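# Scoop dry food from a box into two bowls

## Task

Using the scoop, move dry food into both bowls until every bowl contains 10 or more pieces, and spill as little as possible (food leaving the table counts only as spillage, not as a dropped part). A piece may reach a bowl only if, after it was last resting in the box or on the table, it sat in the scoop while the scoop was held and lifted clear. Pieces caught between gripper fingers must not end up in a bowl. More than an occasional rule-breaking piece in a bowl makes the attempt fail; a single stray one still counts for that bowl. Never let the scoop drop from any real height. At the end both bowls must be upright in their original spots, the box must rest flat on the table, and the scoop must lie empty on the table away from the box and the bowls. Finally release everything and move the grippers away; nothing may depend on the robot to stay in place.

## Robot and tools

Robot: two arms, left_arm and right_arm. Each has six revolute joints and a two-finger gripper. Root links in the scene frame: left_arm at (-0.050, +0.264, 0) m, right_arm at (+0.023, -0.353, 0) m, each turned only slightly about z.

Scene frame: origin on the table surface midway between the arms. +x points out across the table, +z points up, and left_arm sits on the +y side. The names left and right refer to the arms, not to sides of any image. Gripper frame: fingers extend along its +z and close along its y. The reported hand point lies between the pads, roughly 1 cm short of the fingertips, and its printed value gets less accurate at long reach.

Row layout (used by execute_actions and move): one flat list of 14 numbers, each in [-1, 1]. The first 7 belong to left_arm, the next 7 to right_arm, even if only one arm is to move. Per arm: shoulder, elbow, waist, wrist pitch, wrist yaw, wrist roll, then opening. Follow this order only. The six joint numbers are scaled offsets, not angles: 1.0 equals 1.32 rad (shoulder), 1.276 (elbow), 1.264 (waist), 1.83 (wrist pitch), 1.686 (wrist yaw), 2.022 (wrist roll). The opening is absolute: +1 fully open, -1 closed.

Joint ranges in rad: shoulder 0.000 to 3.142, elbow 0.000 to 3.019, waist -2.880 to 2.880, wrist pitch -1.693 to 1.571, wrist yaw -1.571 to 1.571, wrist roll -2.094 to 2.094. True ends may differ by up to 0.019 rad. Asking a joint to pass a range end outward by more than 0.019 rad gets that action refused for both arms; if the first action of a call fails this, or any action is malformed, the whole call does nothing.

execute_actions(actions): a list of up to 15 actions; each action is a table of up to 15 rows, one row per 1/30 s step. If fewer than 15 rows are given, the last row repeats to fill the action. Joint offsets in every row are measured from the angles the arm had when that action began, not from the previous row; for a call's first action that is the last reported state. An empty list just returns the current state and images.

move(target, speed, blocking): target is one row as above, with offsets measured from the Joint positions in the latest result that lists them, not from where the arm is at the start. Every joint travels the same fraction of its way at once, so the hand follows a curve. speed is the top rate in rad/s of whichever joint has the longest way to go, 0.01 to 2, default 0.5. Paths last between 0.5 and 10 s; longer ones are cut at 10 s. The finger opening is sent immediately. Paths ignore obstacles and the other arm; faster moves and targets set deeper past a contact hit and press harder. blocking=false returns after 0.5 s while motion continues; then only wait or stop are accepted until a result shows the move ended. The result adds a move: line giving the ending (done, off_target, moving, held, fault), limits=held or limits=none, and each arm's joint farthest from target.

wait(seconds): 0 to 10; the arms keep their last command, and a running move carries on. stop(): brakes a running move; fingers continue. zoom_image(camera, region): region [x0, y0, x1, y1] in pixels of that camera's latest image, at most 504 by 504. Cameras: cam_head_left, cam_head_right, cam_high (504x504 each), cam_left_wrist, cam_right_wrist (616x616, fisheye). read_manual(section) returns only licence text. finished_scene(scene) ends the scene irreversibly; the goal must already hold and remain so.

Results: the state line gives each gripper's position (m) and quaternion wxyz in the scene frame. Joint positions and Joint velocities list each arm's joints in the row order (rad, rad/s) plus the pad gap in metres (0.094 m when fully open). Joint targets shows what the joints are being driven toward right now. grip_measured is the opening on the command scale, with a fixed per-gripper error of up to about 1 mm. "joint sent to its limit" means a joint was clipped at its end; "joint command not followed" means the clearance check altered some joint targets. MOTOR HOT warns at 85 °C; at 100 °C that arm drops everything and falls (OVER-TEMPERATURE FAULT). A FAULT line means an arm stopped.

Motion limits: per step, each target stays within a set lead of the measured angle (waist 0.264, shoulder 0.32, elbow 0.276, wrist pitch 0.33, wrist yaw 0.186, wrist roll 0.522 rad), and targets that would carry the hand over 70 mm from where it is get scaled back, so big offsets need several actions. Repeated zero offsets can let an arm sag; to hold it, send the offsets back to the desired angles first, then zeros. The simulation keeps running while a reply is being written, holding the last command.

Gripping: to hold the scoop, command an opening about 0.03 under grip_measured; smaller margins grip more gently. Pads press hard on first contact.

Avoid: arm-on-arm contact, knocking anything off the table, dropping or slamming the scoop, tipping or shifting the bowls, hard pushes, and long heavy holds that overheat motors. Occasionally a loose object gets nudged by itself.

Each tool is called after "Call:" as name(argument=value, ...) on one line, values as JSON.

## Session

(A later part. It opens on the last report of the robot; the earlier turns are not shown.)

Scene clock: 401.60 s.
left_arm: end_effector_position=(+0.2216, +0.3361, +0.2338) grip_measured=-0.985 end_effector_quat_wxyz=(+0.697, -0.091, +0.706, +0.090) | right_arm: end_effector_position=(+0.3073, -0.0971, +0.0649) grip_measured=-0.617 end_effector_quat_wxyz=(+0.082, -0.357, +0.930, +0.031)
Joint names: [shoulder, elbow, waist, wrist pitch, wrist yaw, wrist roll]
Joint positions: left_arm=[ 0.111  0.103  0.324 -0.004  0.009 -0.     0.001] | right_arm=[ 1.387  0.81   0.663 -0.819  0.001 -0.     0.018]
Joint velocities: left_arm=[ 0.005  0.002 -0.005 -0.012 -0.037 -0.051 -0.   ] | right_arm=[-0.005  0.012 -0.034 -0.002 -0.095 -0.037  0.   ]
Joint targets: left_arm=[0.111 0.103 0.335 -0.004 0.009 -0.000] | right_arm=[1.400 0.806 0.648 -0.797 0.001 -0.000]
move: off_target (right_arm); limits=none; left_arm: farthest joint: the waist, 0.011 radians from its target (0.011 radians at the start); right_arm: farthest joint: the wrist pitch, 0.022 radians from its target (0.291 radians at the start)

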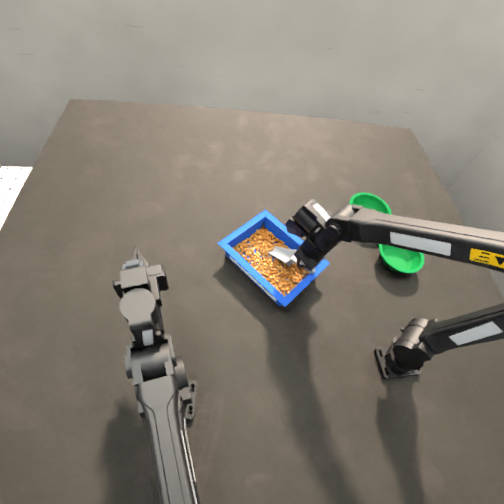

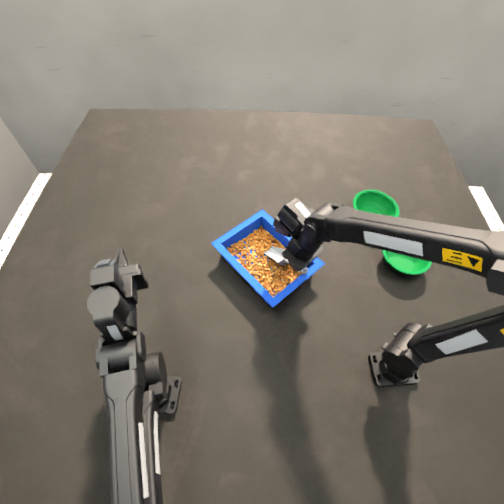

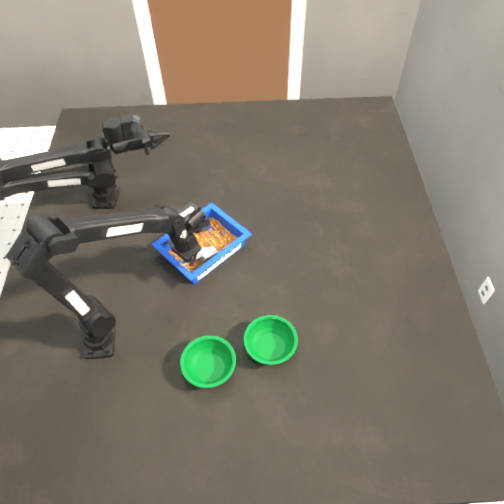

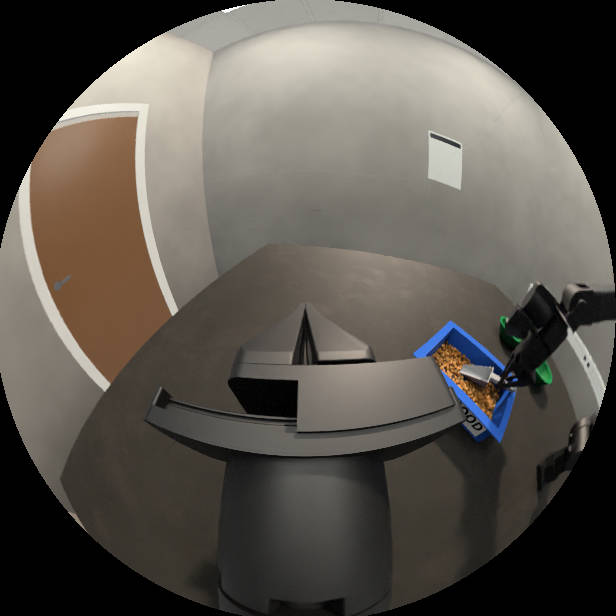

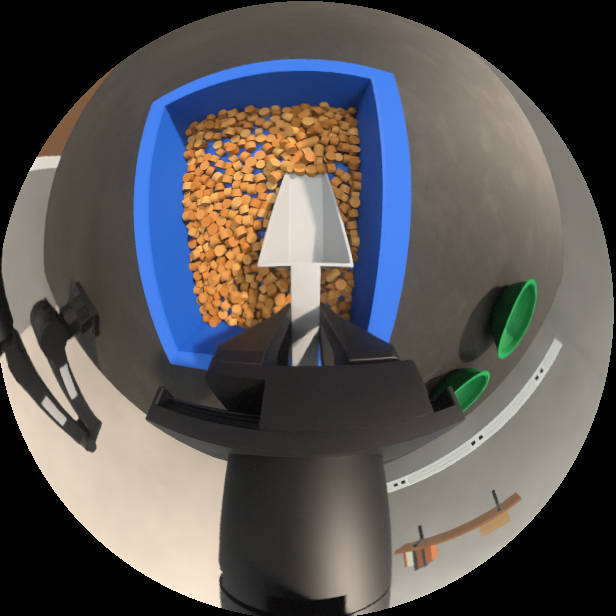

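Call:
move(target=[0,0,0.009,0,0,0,-1, 0.091,-0.003,-0.012,0.1674,0,0,-0.65], speed=0.5)

Call:
zoom_image(camera="cam_right_wrist", region=[200, 80, 410, 310])

Scene clock: 426.23 s.
left_arm: end_effector_position=(+0.2216, +0.3361, +0.2338) grip_measured=-0.985 end_effector_quat_wxyz=(+0.697, -0.091, +0.706, +0.090) | right_arm: end_effector_position=(+0.3509, -0.0578, +0.0418) grip_measured=-0.617 end_effector_quat_wxyz=(+0.164, -0.353, +0.919, +0.062)
Joint names: [shoulder, elbow, waist, wrist pitch, wrist yaw, wrist roll]
Joint positions: left_arm=[ 0.111  0.103  0.324 -0.004  0.009 -0.     0.001] | right_arm=[ 1.492  0.81   0.663 -0.537  0.001 -0.     0.018]
Joint velocities: left_arm=[-0.015 -0.007 -0.015  0.027  0.007 -0.007 -0.   ] | right_arm=[-0.005 -0.007  0.005 -0.012  0.037 -0.007  0.   ]
Joint targets: left_arm=[0.111 0.103 0.335 -0.004 0.009 -0.000] | right_arm=[1.507 0.806 0.648 -0.512 0.001 -0.000]
move: off_target (right_arm); limits=none; left_arm: farthest joint: the waist, 0.011 radians from its target (0.011 radians at the start); right_arm: farthest joint: the wrist pitch, 0.024 radians from its target (0.306 radians at the start)

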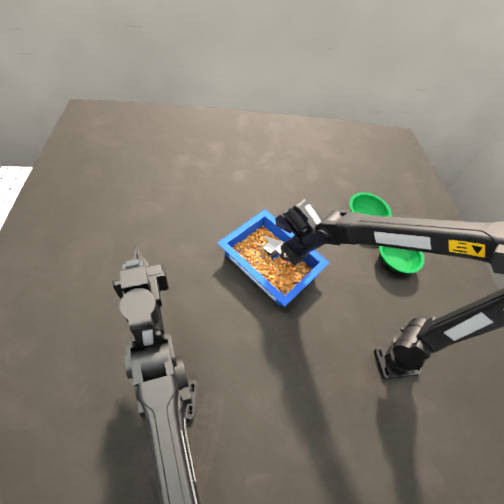

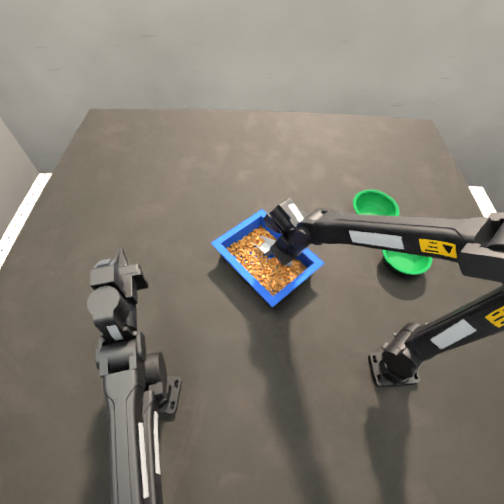

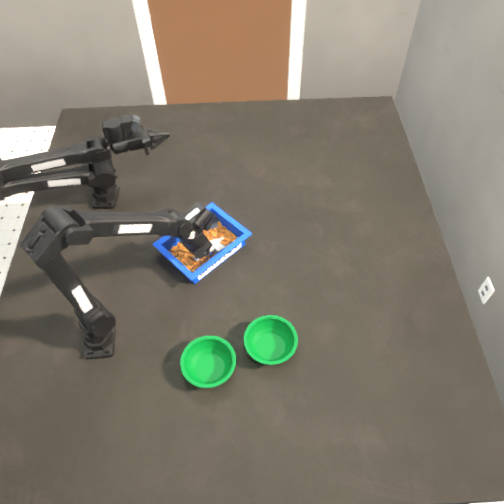

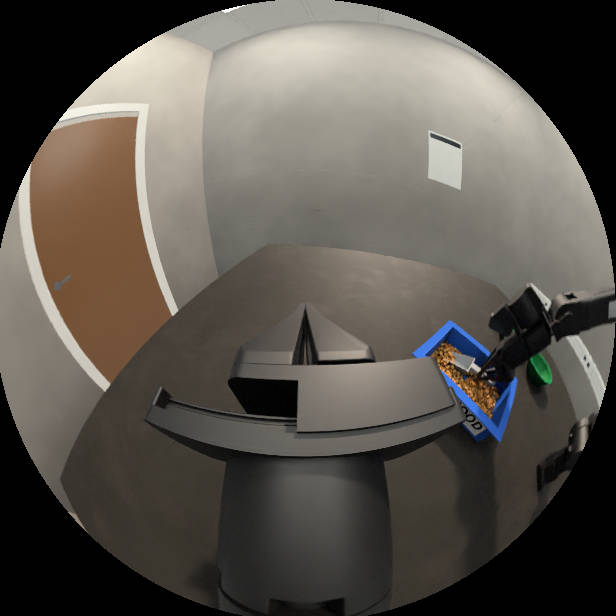

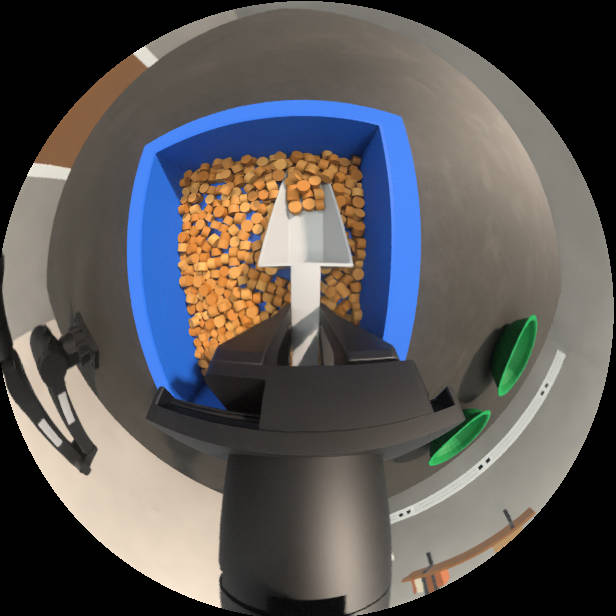

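Region (200, 80, 410, 310) of cam_right_wrist's 616x616 image, scaled by 2.191, with more detail than that image has; it fills the left 460 columns of this view, and the rest is white.

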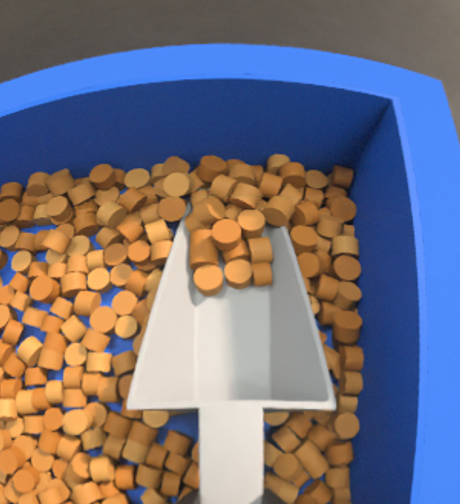

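Call:
move(target=[0,0,0.009,0,0,0,-1, 0.0216,-0.003,-0.012,0.030,0,0,-0.65], speed=0.2)

Call:
zoom_image(camera="cam_right_wrist", region=[200, 80, 410, 310])

Scene clock: 441.43 s.
left_arm: end_effector_position=(+0.2216, +0.3361, +0.2338) grip_measured=-0.985 end_effector_quat_wxyz=(+0.697, -0.091, +0.706, +0.090) | right_arm: end_effector_position=(+0.3552, -0.0539, +0.0395) grip_measured=-0.617 end_effector_quat_wxyz=(+0.172, -0.353, +0.917, +0.066)
Joint names: [shoulder, elbow, waist, wrist pitch, wrist yaw, wrist roll]
Joint positions: left_arm=[ 0.111  0.103  0.324 -0.004  0.009 -0.     0.001] | right_arm=[ 1.503  0.81   0.663 -0.506  0.001 -0.     0.018]
Joint velocities: left_arm=[-0.005  0.002 -0.005  0.012  0.022  0.007  0.001] | right_arm=[-0.005  0.002 -0.005  0.012  0.007  0.007 -0.   ]
Joint targets: left_arm=[0.111 0.103 0.335 -0.004 0.009 -0.000] | right_arm=[1.520 0.806 0.648 -0.482 0.001 -0.000]
move: off_target (right_arm); limits=none; left_arm: farthest joint: the waist, 0.011 radians from its target (0.011 radians at the start); right_arm: farthest joint: the wrist pitch, 0.024 radians from its target (0.055 radians at the start)

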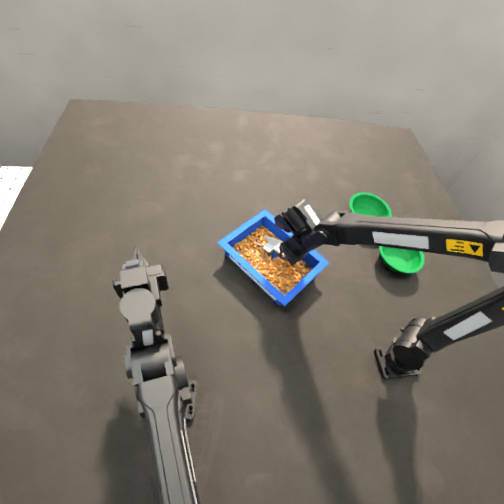

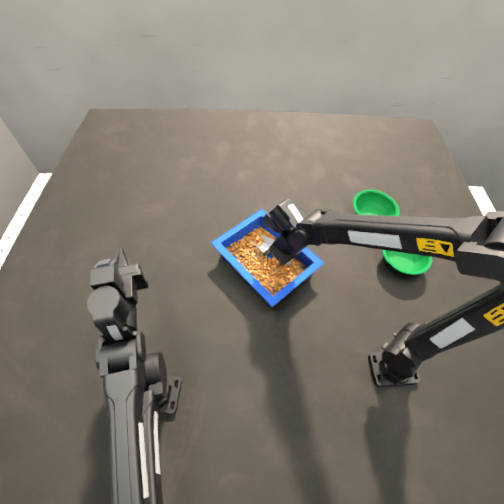

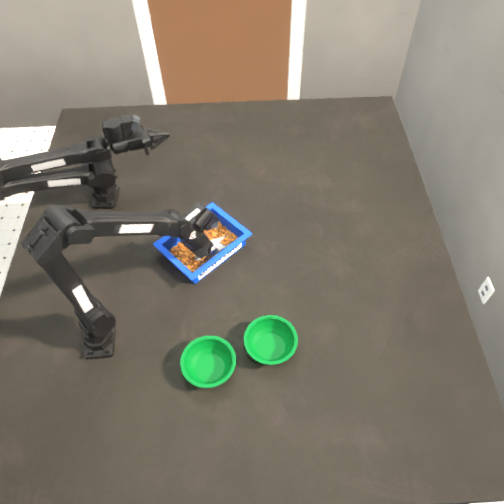

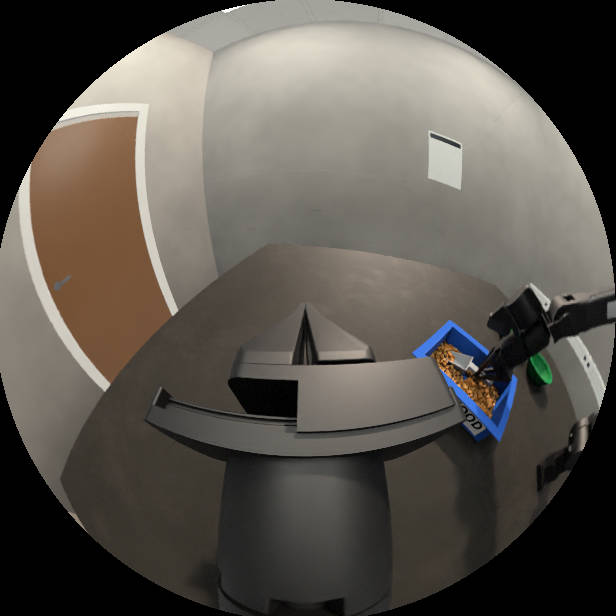

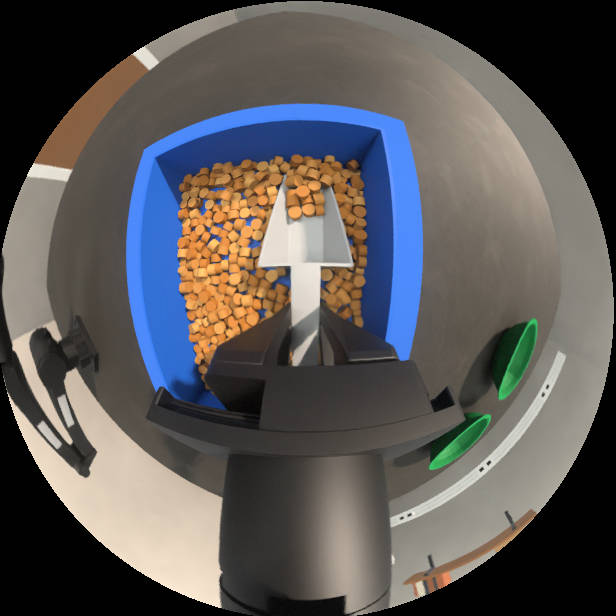

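Region (200, 80, 410, 310) of cam_right_wrist's 616x616 image, scaled by 2.191, with more detail than that image has; it fills the left 460 columns of this view, and the rest is white.

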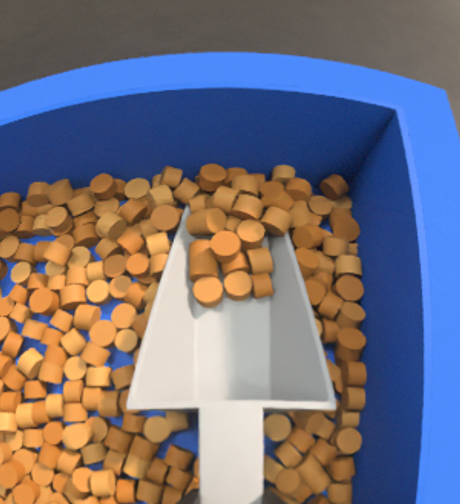

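Call:
move(target=[0,0,0.009,0,0,0,-1, -0.1174,-0.180,-0.012,0.2317,0,0,-0.65], speed=0.45)

Call:
zoom_image(camera="cam_right_wrist", region=[230, 120, 390, 290])

Scene clock: 458.17 s.
left_arm: end_effector_position=(+0.2216, +0.3361, +0.2338) grip_measured=-0.985 end_effector_quat_wxyz=(+0.697, -0.091, +0.706, +0.090) | right_arm: end_effector_position=(+0.3469, -0.0614, +0.0572) grip_measured=-0.617 end_effector_quat_wxyz=(+0.313, -0.338, +0.879, +0.120)
Joint names: [shoulder, elbow, waist, wrist pitch, wrist yaw, wrist roll]
Joint positions: left_arm=[ 0.111  0.103  0.324 -0.004  0.009 -0.     0.001] | right_arm=[ 1.355  0.581  0.663 -0.112  0.001 -0.     0.018]
Joint velocities: left_arm=[-0.005 -0.002 -0.005 -0.007 -0.066  0.007 -0.001] | right_arm=[-0.005 -0.002  0.015 -0.022  0.007 -0.051 -0.   ]
Joint targets: left_arm=[0.111 0.103 0.335 -0.004 0.009 -0.000] | right_arm=[1.348 0.580 0.648 -0.082 0.001 -0.000]
move: off_target (right_arm); limits=none; left_arm: farthest joint: the waist, 0.011 radians from its target (0.011 radians at the start); right_arm: farthest joint: the wrist pitch, 0.030 radians from its target (0.424 radians at the start)

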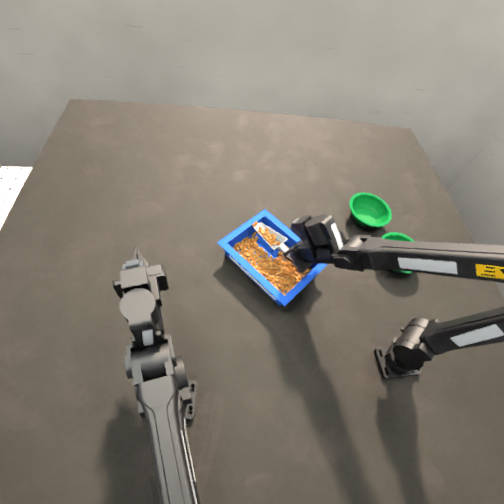

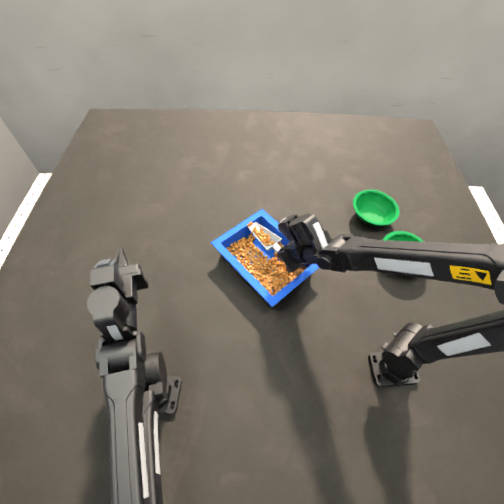

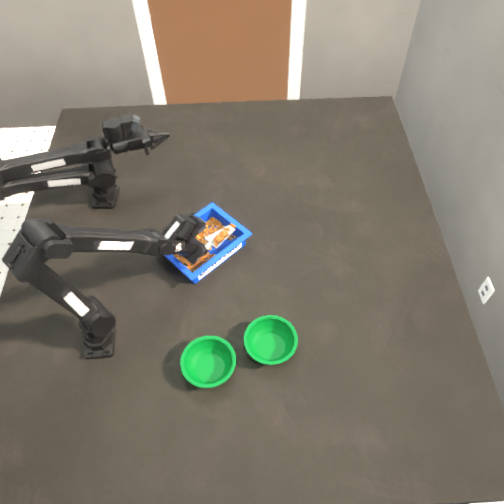

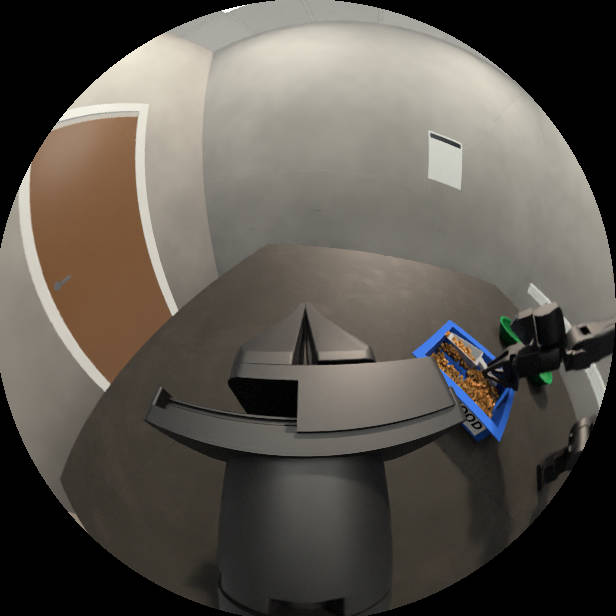

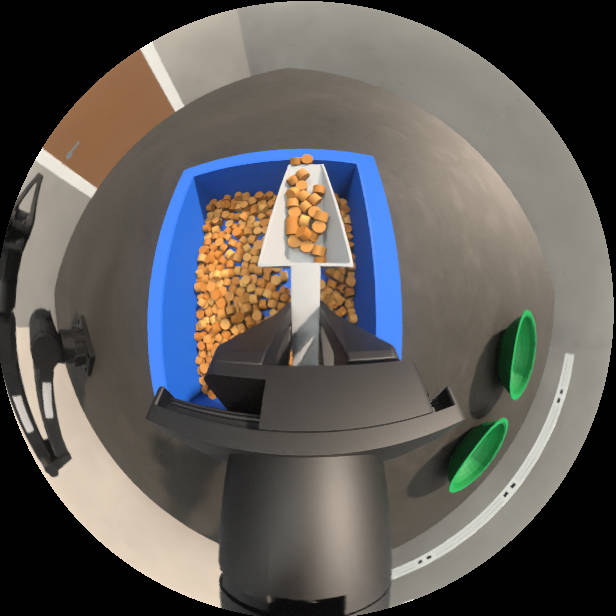

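Region (230, 120, 390, 290) of cam_right_wrist's 616x616 image, scaled by 2.965, with more detail than that image has; it fills the left 474 columns of this view, and the rest is white.

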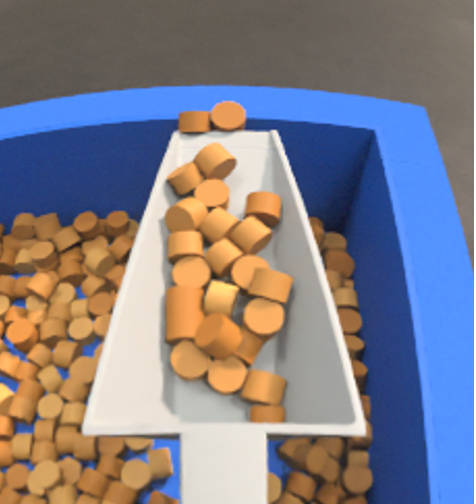

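I'll check the current state of the scene first.

Call:
execute_actions(actions=[])

Scene clock: 476.03 s.
left_arm: end_effector_position=(+0.2216, +0.3361, +0.2338) grip_measured=-0.985 end_effector_quat_wxyz=(+0.697, -0.091, +0.706, +0.090) | right_arm: end_effector_position=(+0.3469, -0.0614, +0.0572) grip_measured=-0.617 end_effector_quat_wxyz=(+0.313, -0.338, +0.879, +0.120)
Joint names: [shoulder, elbow, waist, wrist pitch, wrist yaw, wrist roll]
Joint positions: left_arm=[ 0.111  0.103  0.324 -0.004  0.009 -0.     0.001] | right_arm=[ 1.355  0.581  0.663 -0.112  0.001 -0.     0.018]
Joint velocities: left_arm=[-0.005 -0.002 -0.015 -0.007 -0.066 -0.066 -0.   ] | right_arm=[ 0.005 -0.002  0.015 -0.022  0.037 -0.037 -0.   ]
Joint targets: left_arm=[0.111 0.103 0.335 -0.004 0.009 -0.000] | right_arm=[1.348 0.580 0.648 -0.082 0.001 -0.000]

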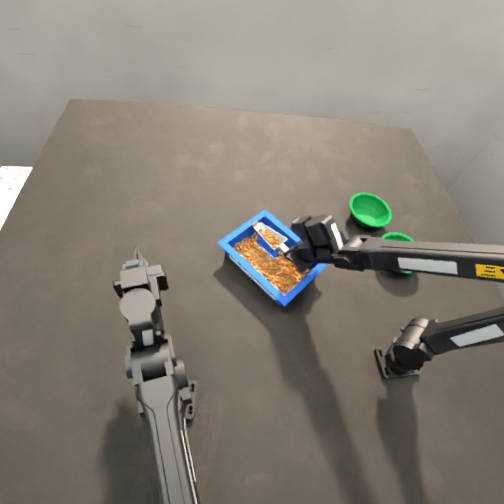

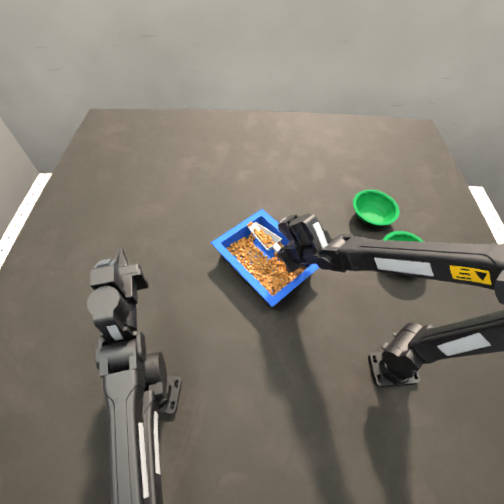

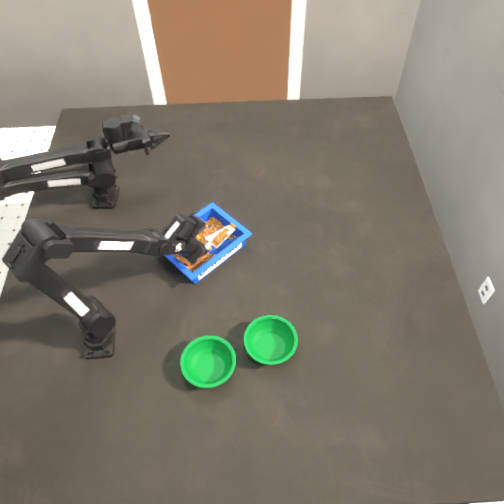

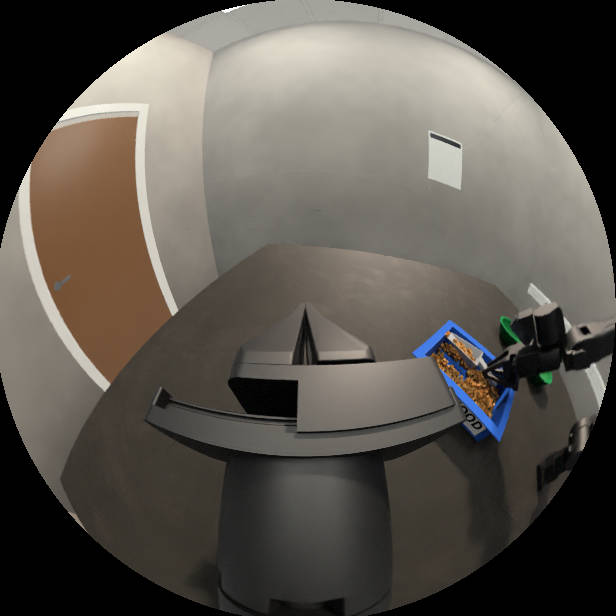

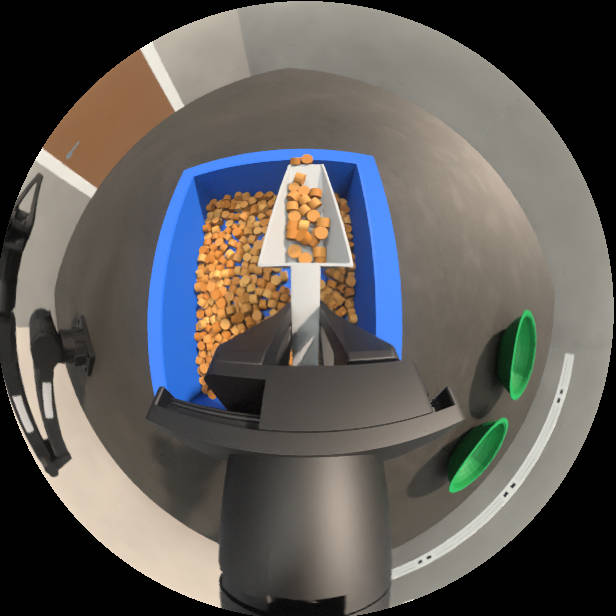

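Call:
zoom_image(camera="cam_right_wrist", region=[240, 135, 380, 275])

Call:
zoom_image(camera="cam_head_left", region=[230, 200, 320, 290])

Region (240, 135, 380, 275) of cam_right_wrist's 616x616 image, scaled by 3.600, with more detail than that image has.

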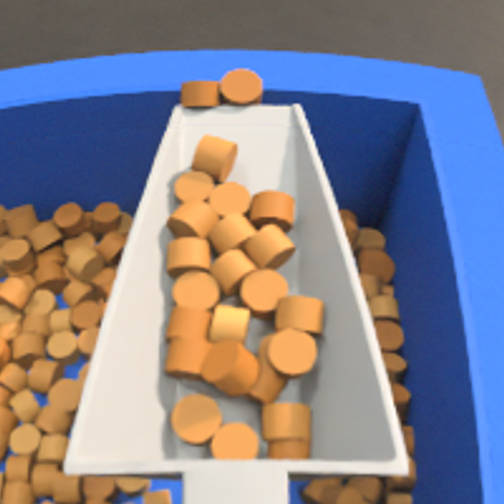

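Region (230, 200, 320, 290) of cam_head_left's 504x504 image, scaled by 5.600, with more detail than that image has.

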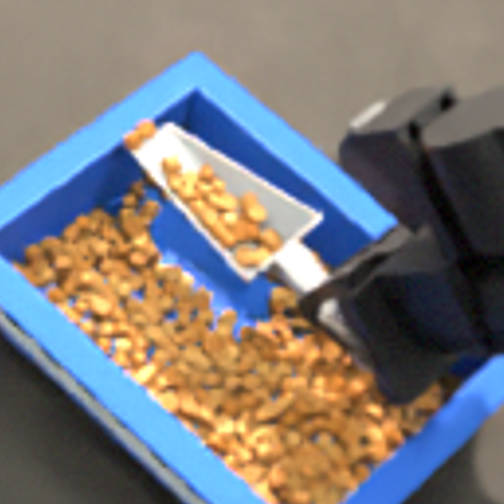

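Call:
move(target=[0,0,0.009,0,0,0,-1, -0.0848,-0.0439,-0.006,0.0175,0,0,-0.65], speed=0.25)

Scene clock: 499.60 s.
left_arm: end_effector_position=(+0.2216, +0.3361, +0.2338) grip_measured=-0.985 end_effector_quat_wxyz=(+0.697, -0.091, +0.706, +0.090) | right_arm: end_effector_position=(+0.3347, -0.0724, +0.0787) grip_measured=-0.617 end_effector_quat_wxyz=(+0.339, -0.334, +0.870, +0.130)
Joint names: [shoulder, elbow, waist, wrist pitch, wrist yaw, wrist roll]
Joint positions: left_arm=[ 0.111  0.103  0.324 -0.004  0.009 -0.     0.001] | right_arm=[ 1.245  0.528  0.663 -0.11   0.001 -0.     0.018]
Joint velocities: left_arm=[ 0.005 -0.017  0.005 -0.007  0.081 -0.037  0.001] | right_arm=[-0.005  0.007 -0.015  0.012 -0.007  0.037  0.   ]
Joint targets: left_arm=[0.111 0.103 0.335 -0.004 0.009 -0.000] | right_arm=[1.243 0.525 0.655 -0.080 0.001 -0.000]
move: off_target (right_arm); limits=none; left_arm: farthest joint: the waist, 0.011 radians from its target (0.011 radians at the start); right_arm: farthest joint: the wrist pitch, 0.030 radians from its target (0.032 radians at the start)

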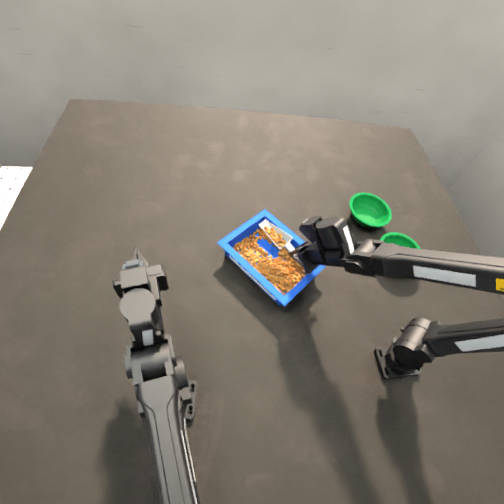

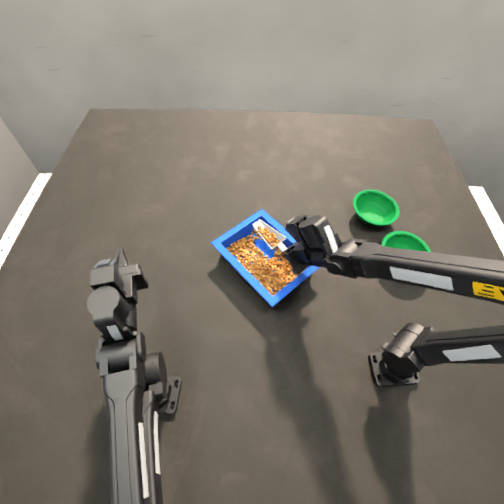

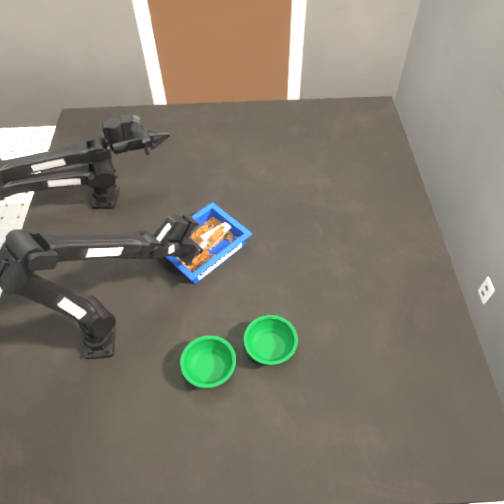

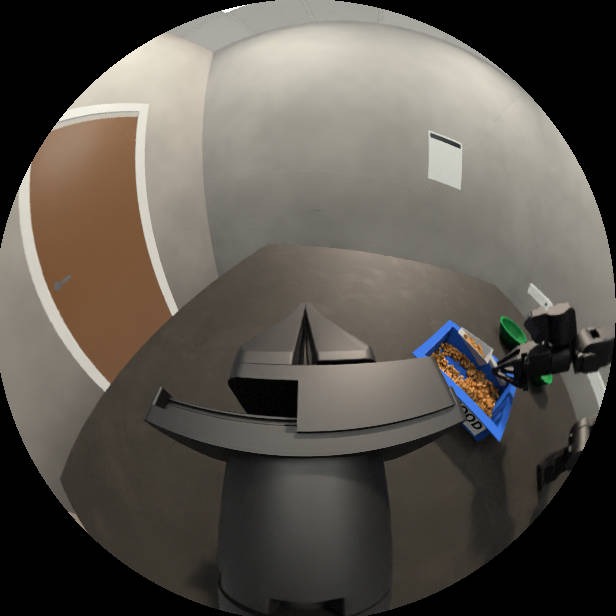

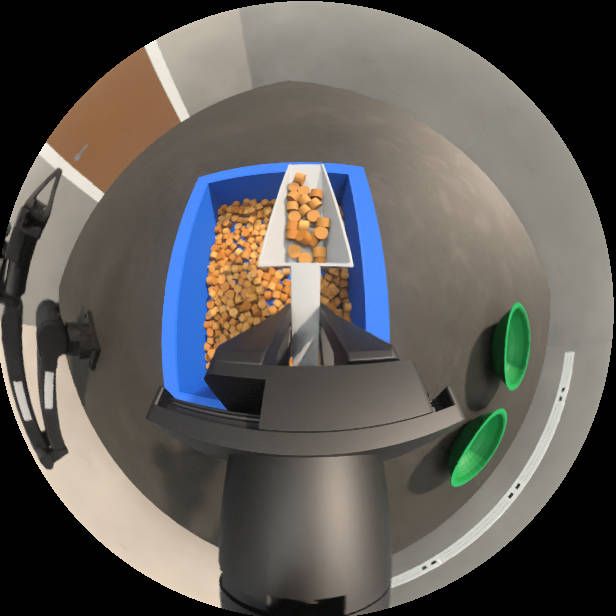

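Call:
zoom_image(camera="cam_right_wrist", region=[250, 290, 370, 410])

Region (250, 290, 370, 410) of cam_right_wrist's 616x616 image, scaled by 4.200, with more detail than that image has.

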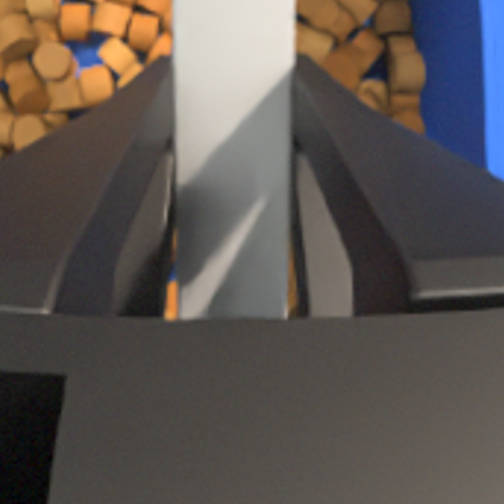

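Call:
move(target=[0,0,0.009,0,0,0,-1, -0.1917,-0.0259,-0.006,-0.1284,0,0,-0.65], speed=0.45)

Scene clock: 527.90 s.
left_arm: end_effector_position=(+0.2216, +0.3361, +0.2338) grip_measured=-0.985 end_effector_quat_wxyz=(+0.697, -0.091, +0.706, +0.090) | right_arm: end_effector_position=(+0.3017, -0.1021, +0.1230) grip_measured=-0.617 end_effector_quat_wxyz=(+0.341, -0.334, +0.869, +0.131)
Joint names: [shoulder, elbow, waist, wrist pitch, wrist yaw, wrist roll]
Joint positions: left_arm=[ 0.111  0.103  0.324 -0.004  0.009 -0.     0.001] | right_arm=[ 0.991  0.497  0.663 -0.328  0.001 -0.     0.018]
Joint velocities: left_arm=[-0.005  0.002 -0.005 -0.012  0.066 -0.051  0.   ] | right_arm=[-0.024  0.012 -0.015 -0.012  0.007 -0.037  0.   ]
Joint targets: left_arm=[0.111 0.103 0.335 -0.004 0.009 -0.000] | right_arm=[0.993 0.495 0.655 -0.345 0.001 -0.000]
move: done; limits=none; left_arm: farthest joint: the waist, 0.011 radians from its target (0.011 radians at the start); right_arm: farthest joint: the wrist pitch, 0.017 radians from its target (0.235 radians at the start)

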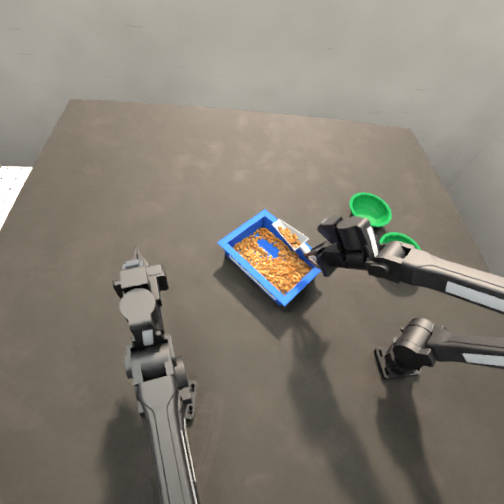

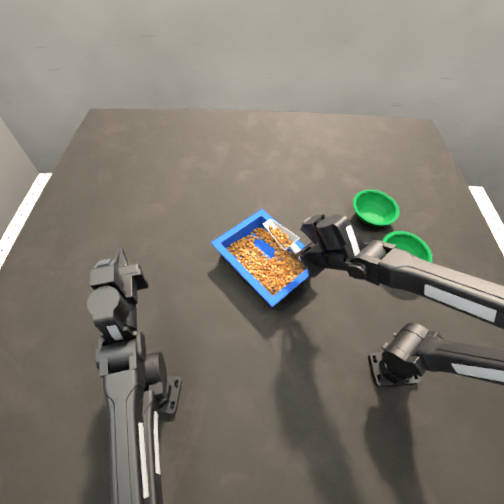

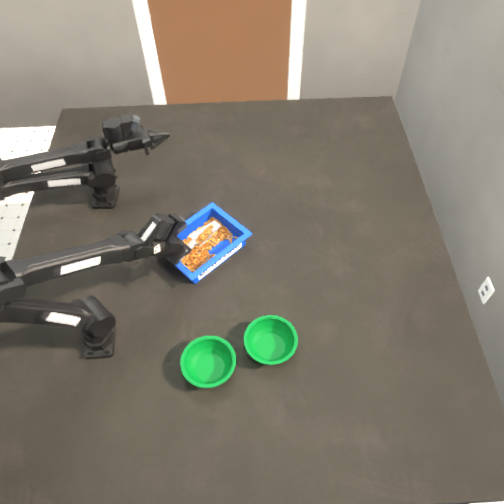

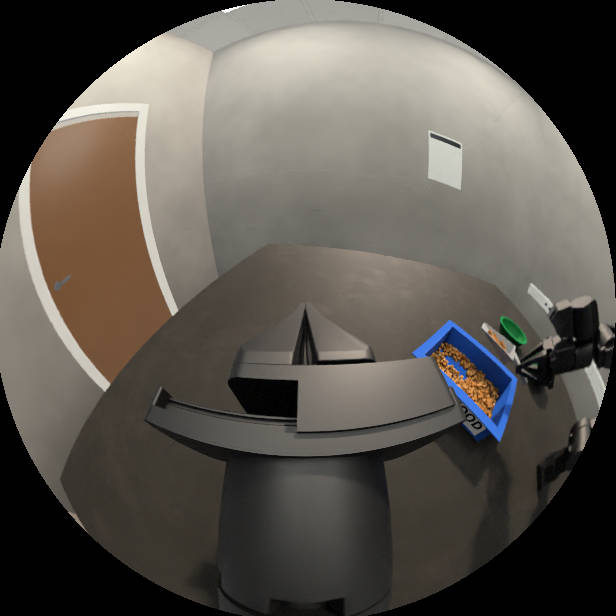

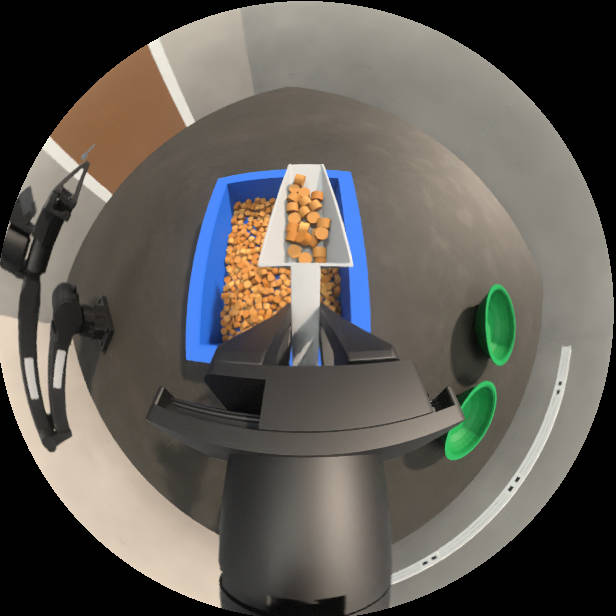

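Call:
move(target=[0,0,0.009,0,0,0,-1, 0.0015,0.01,-0.6614,-0.0093,0,0,-0.65], speed=0.55)

Scene clock: 534.60 s.
left_arm: end_effector_position=(+0.2216, +0.3361, +0.2338) grip_measured=-0.985 end_effector_quat_wxyz=(+0.697, -0.091, +0.706, +0.090) | right_arm: end_effector_position=(+0.3959, -0.3890, +0.1230) grip_measured=-0.617 end_effector_quat_wxyz=(+0.365, +0.044, +0.930, -0.018)
Joint names: [shoulder, elbow, waist, wrist pitch, wrist yaw, wrist roll]
Joint positions: left_arm=[ 0.111  0.103  0.324 -0.004  0.009 -0.     0.001] | right_arm=[ 0.991  0.497 -0.166 -0.328  0.    -0.     0.018]
Joint velocities: left_arm=[-0.005 -0.002 -0.024 -0.007 -0.037  0.022  0.001] | right_arm=[-0.005 -0.022 -0.015 -0.002 -0.037 -0.037 -0.001]
Joint targets: left_arm=[0.111 0.103 0.335 -0.004 0.009 -0.000] | right_arm=[0.993 0.510 -0.173 -0.345 0.001 -0.000]
move: done; limits=none; left_arm: farthest joint: the waist, 0.011 radians from its target (0.011 radians at the start); right_arm: farthest joint: the wrist pitch, 0.017 radians from its target (0.017 radians at the start)

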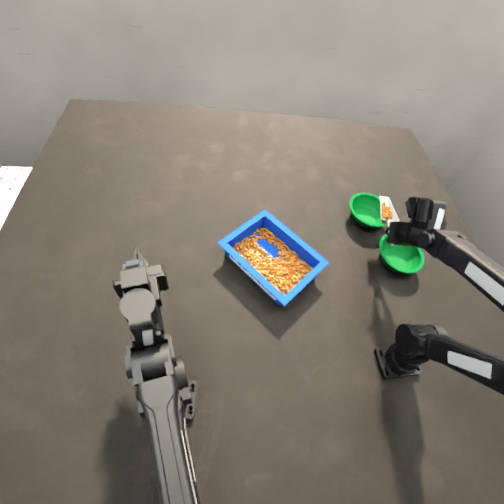

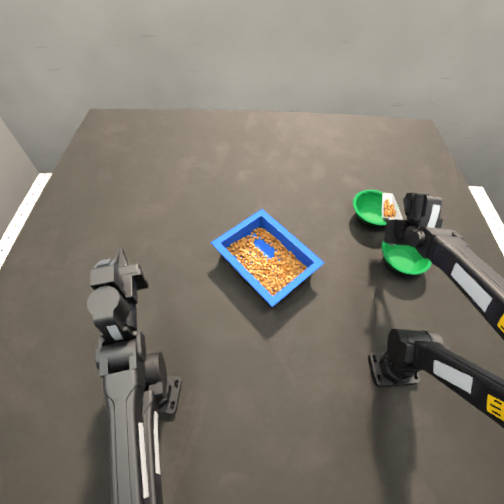

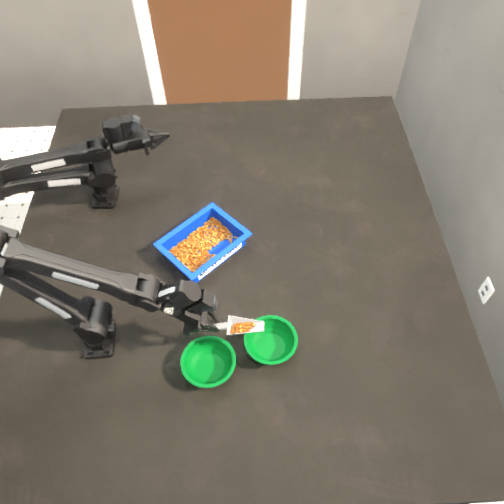

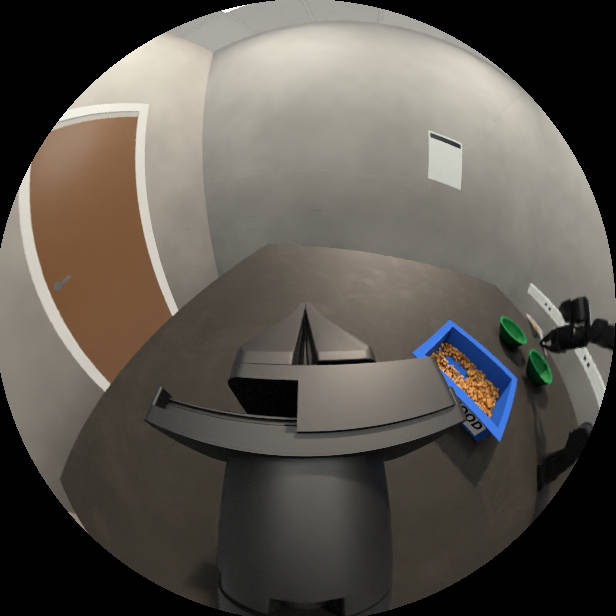

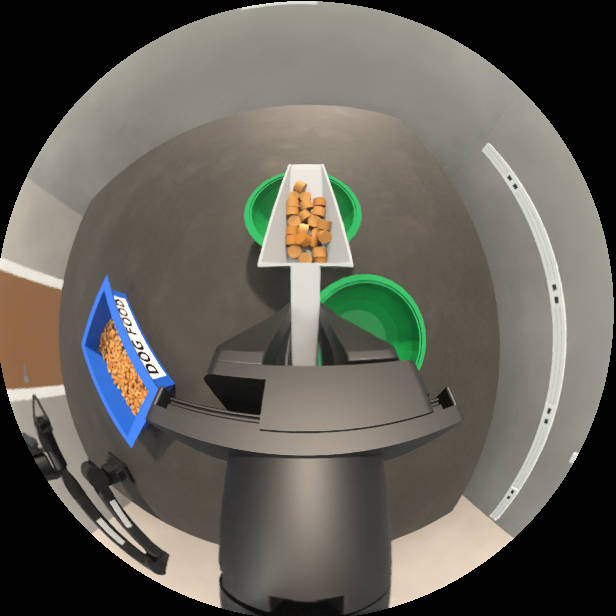

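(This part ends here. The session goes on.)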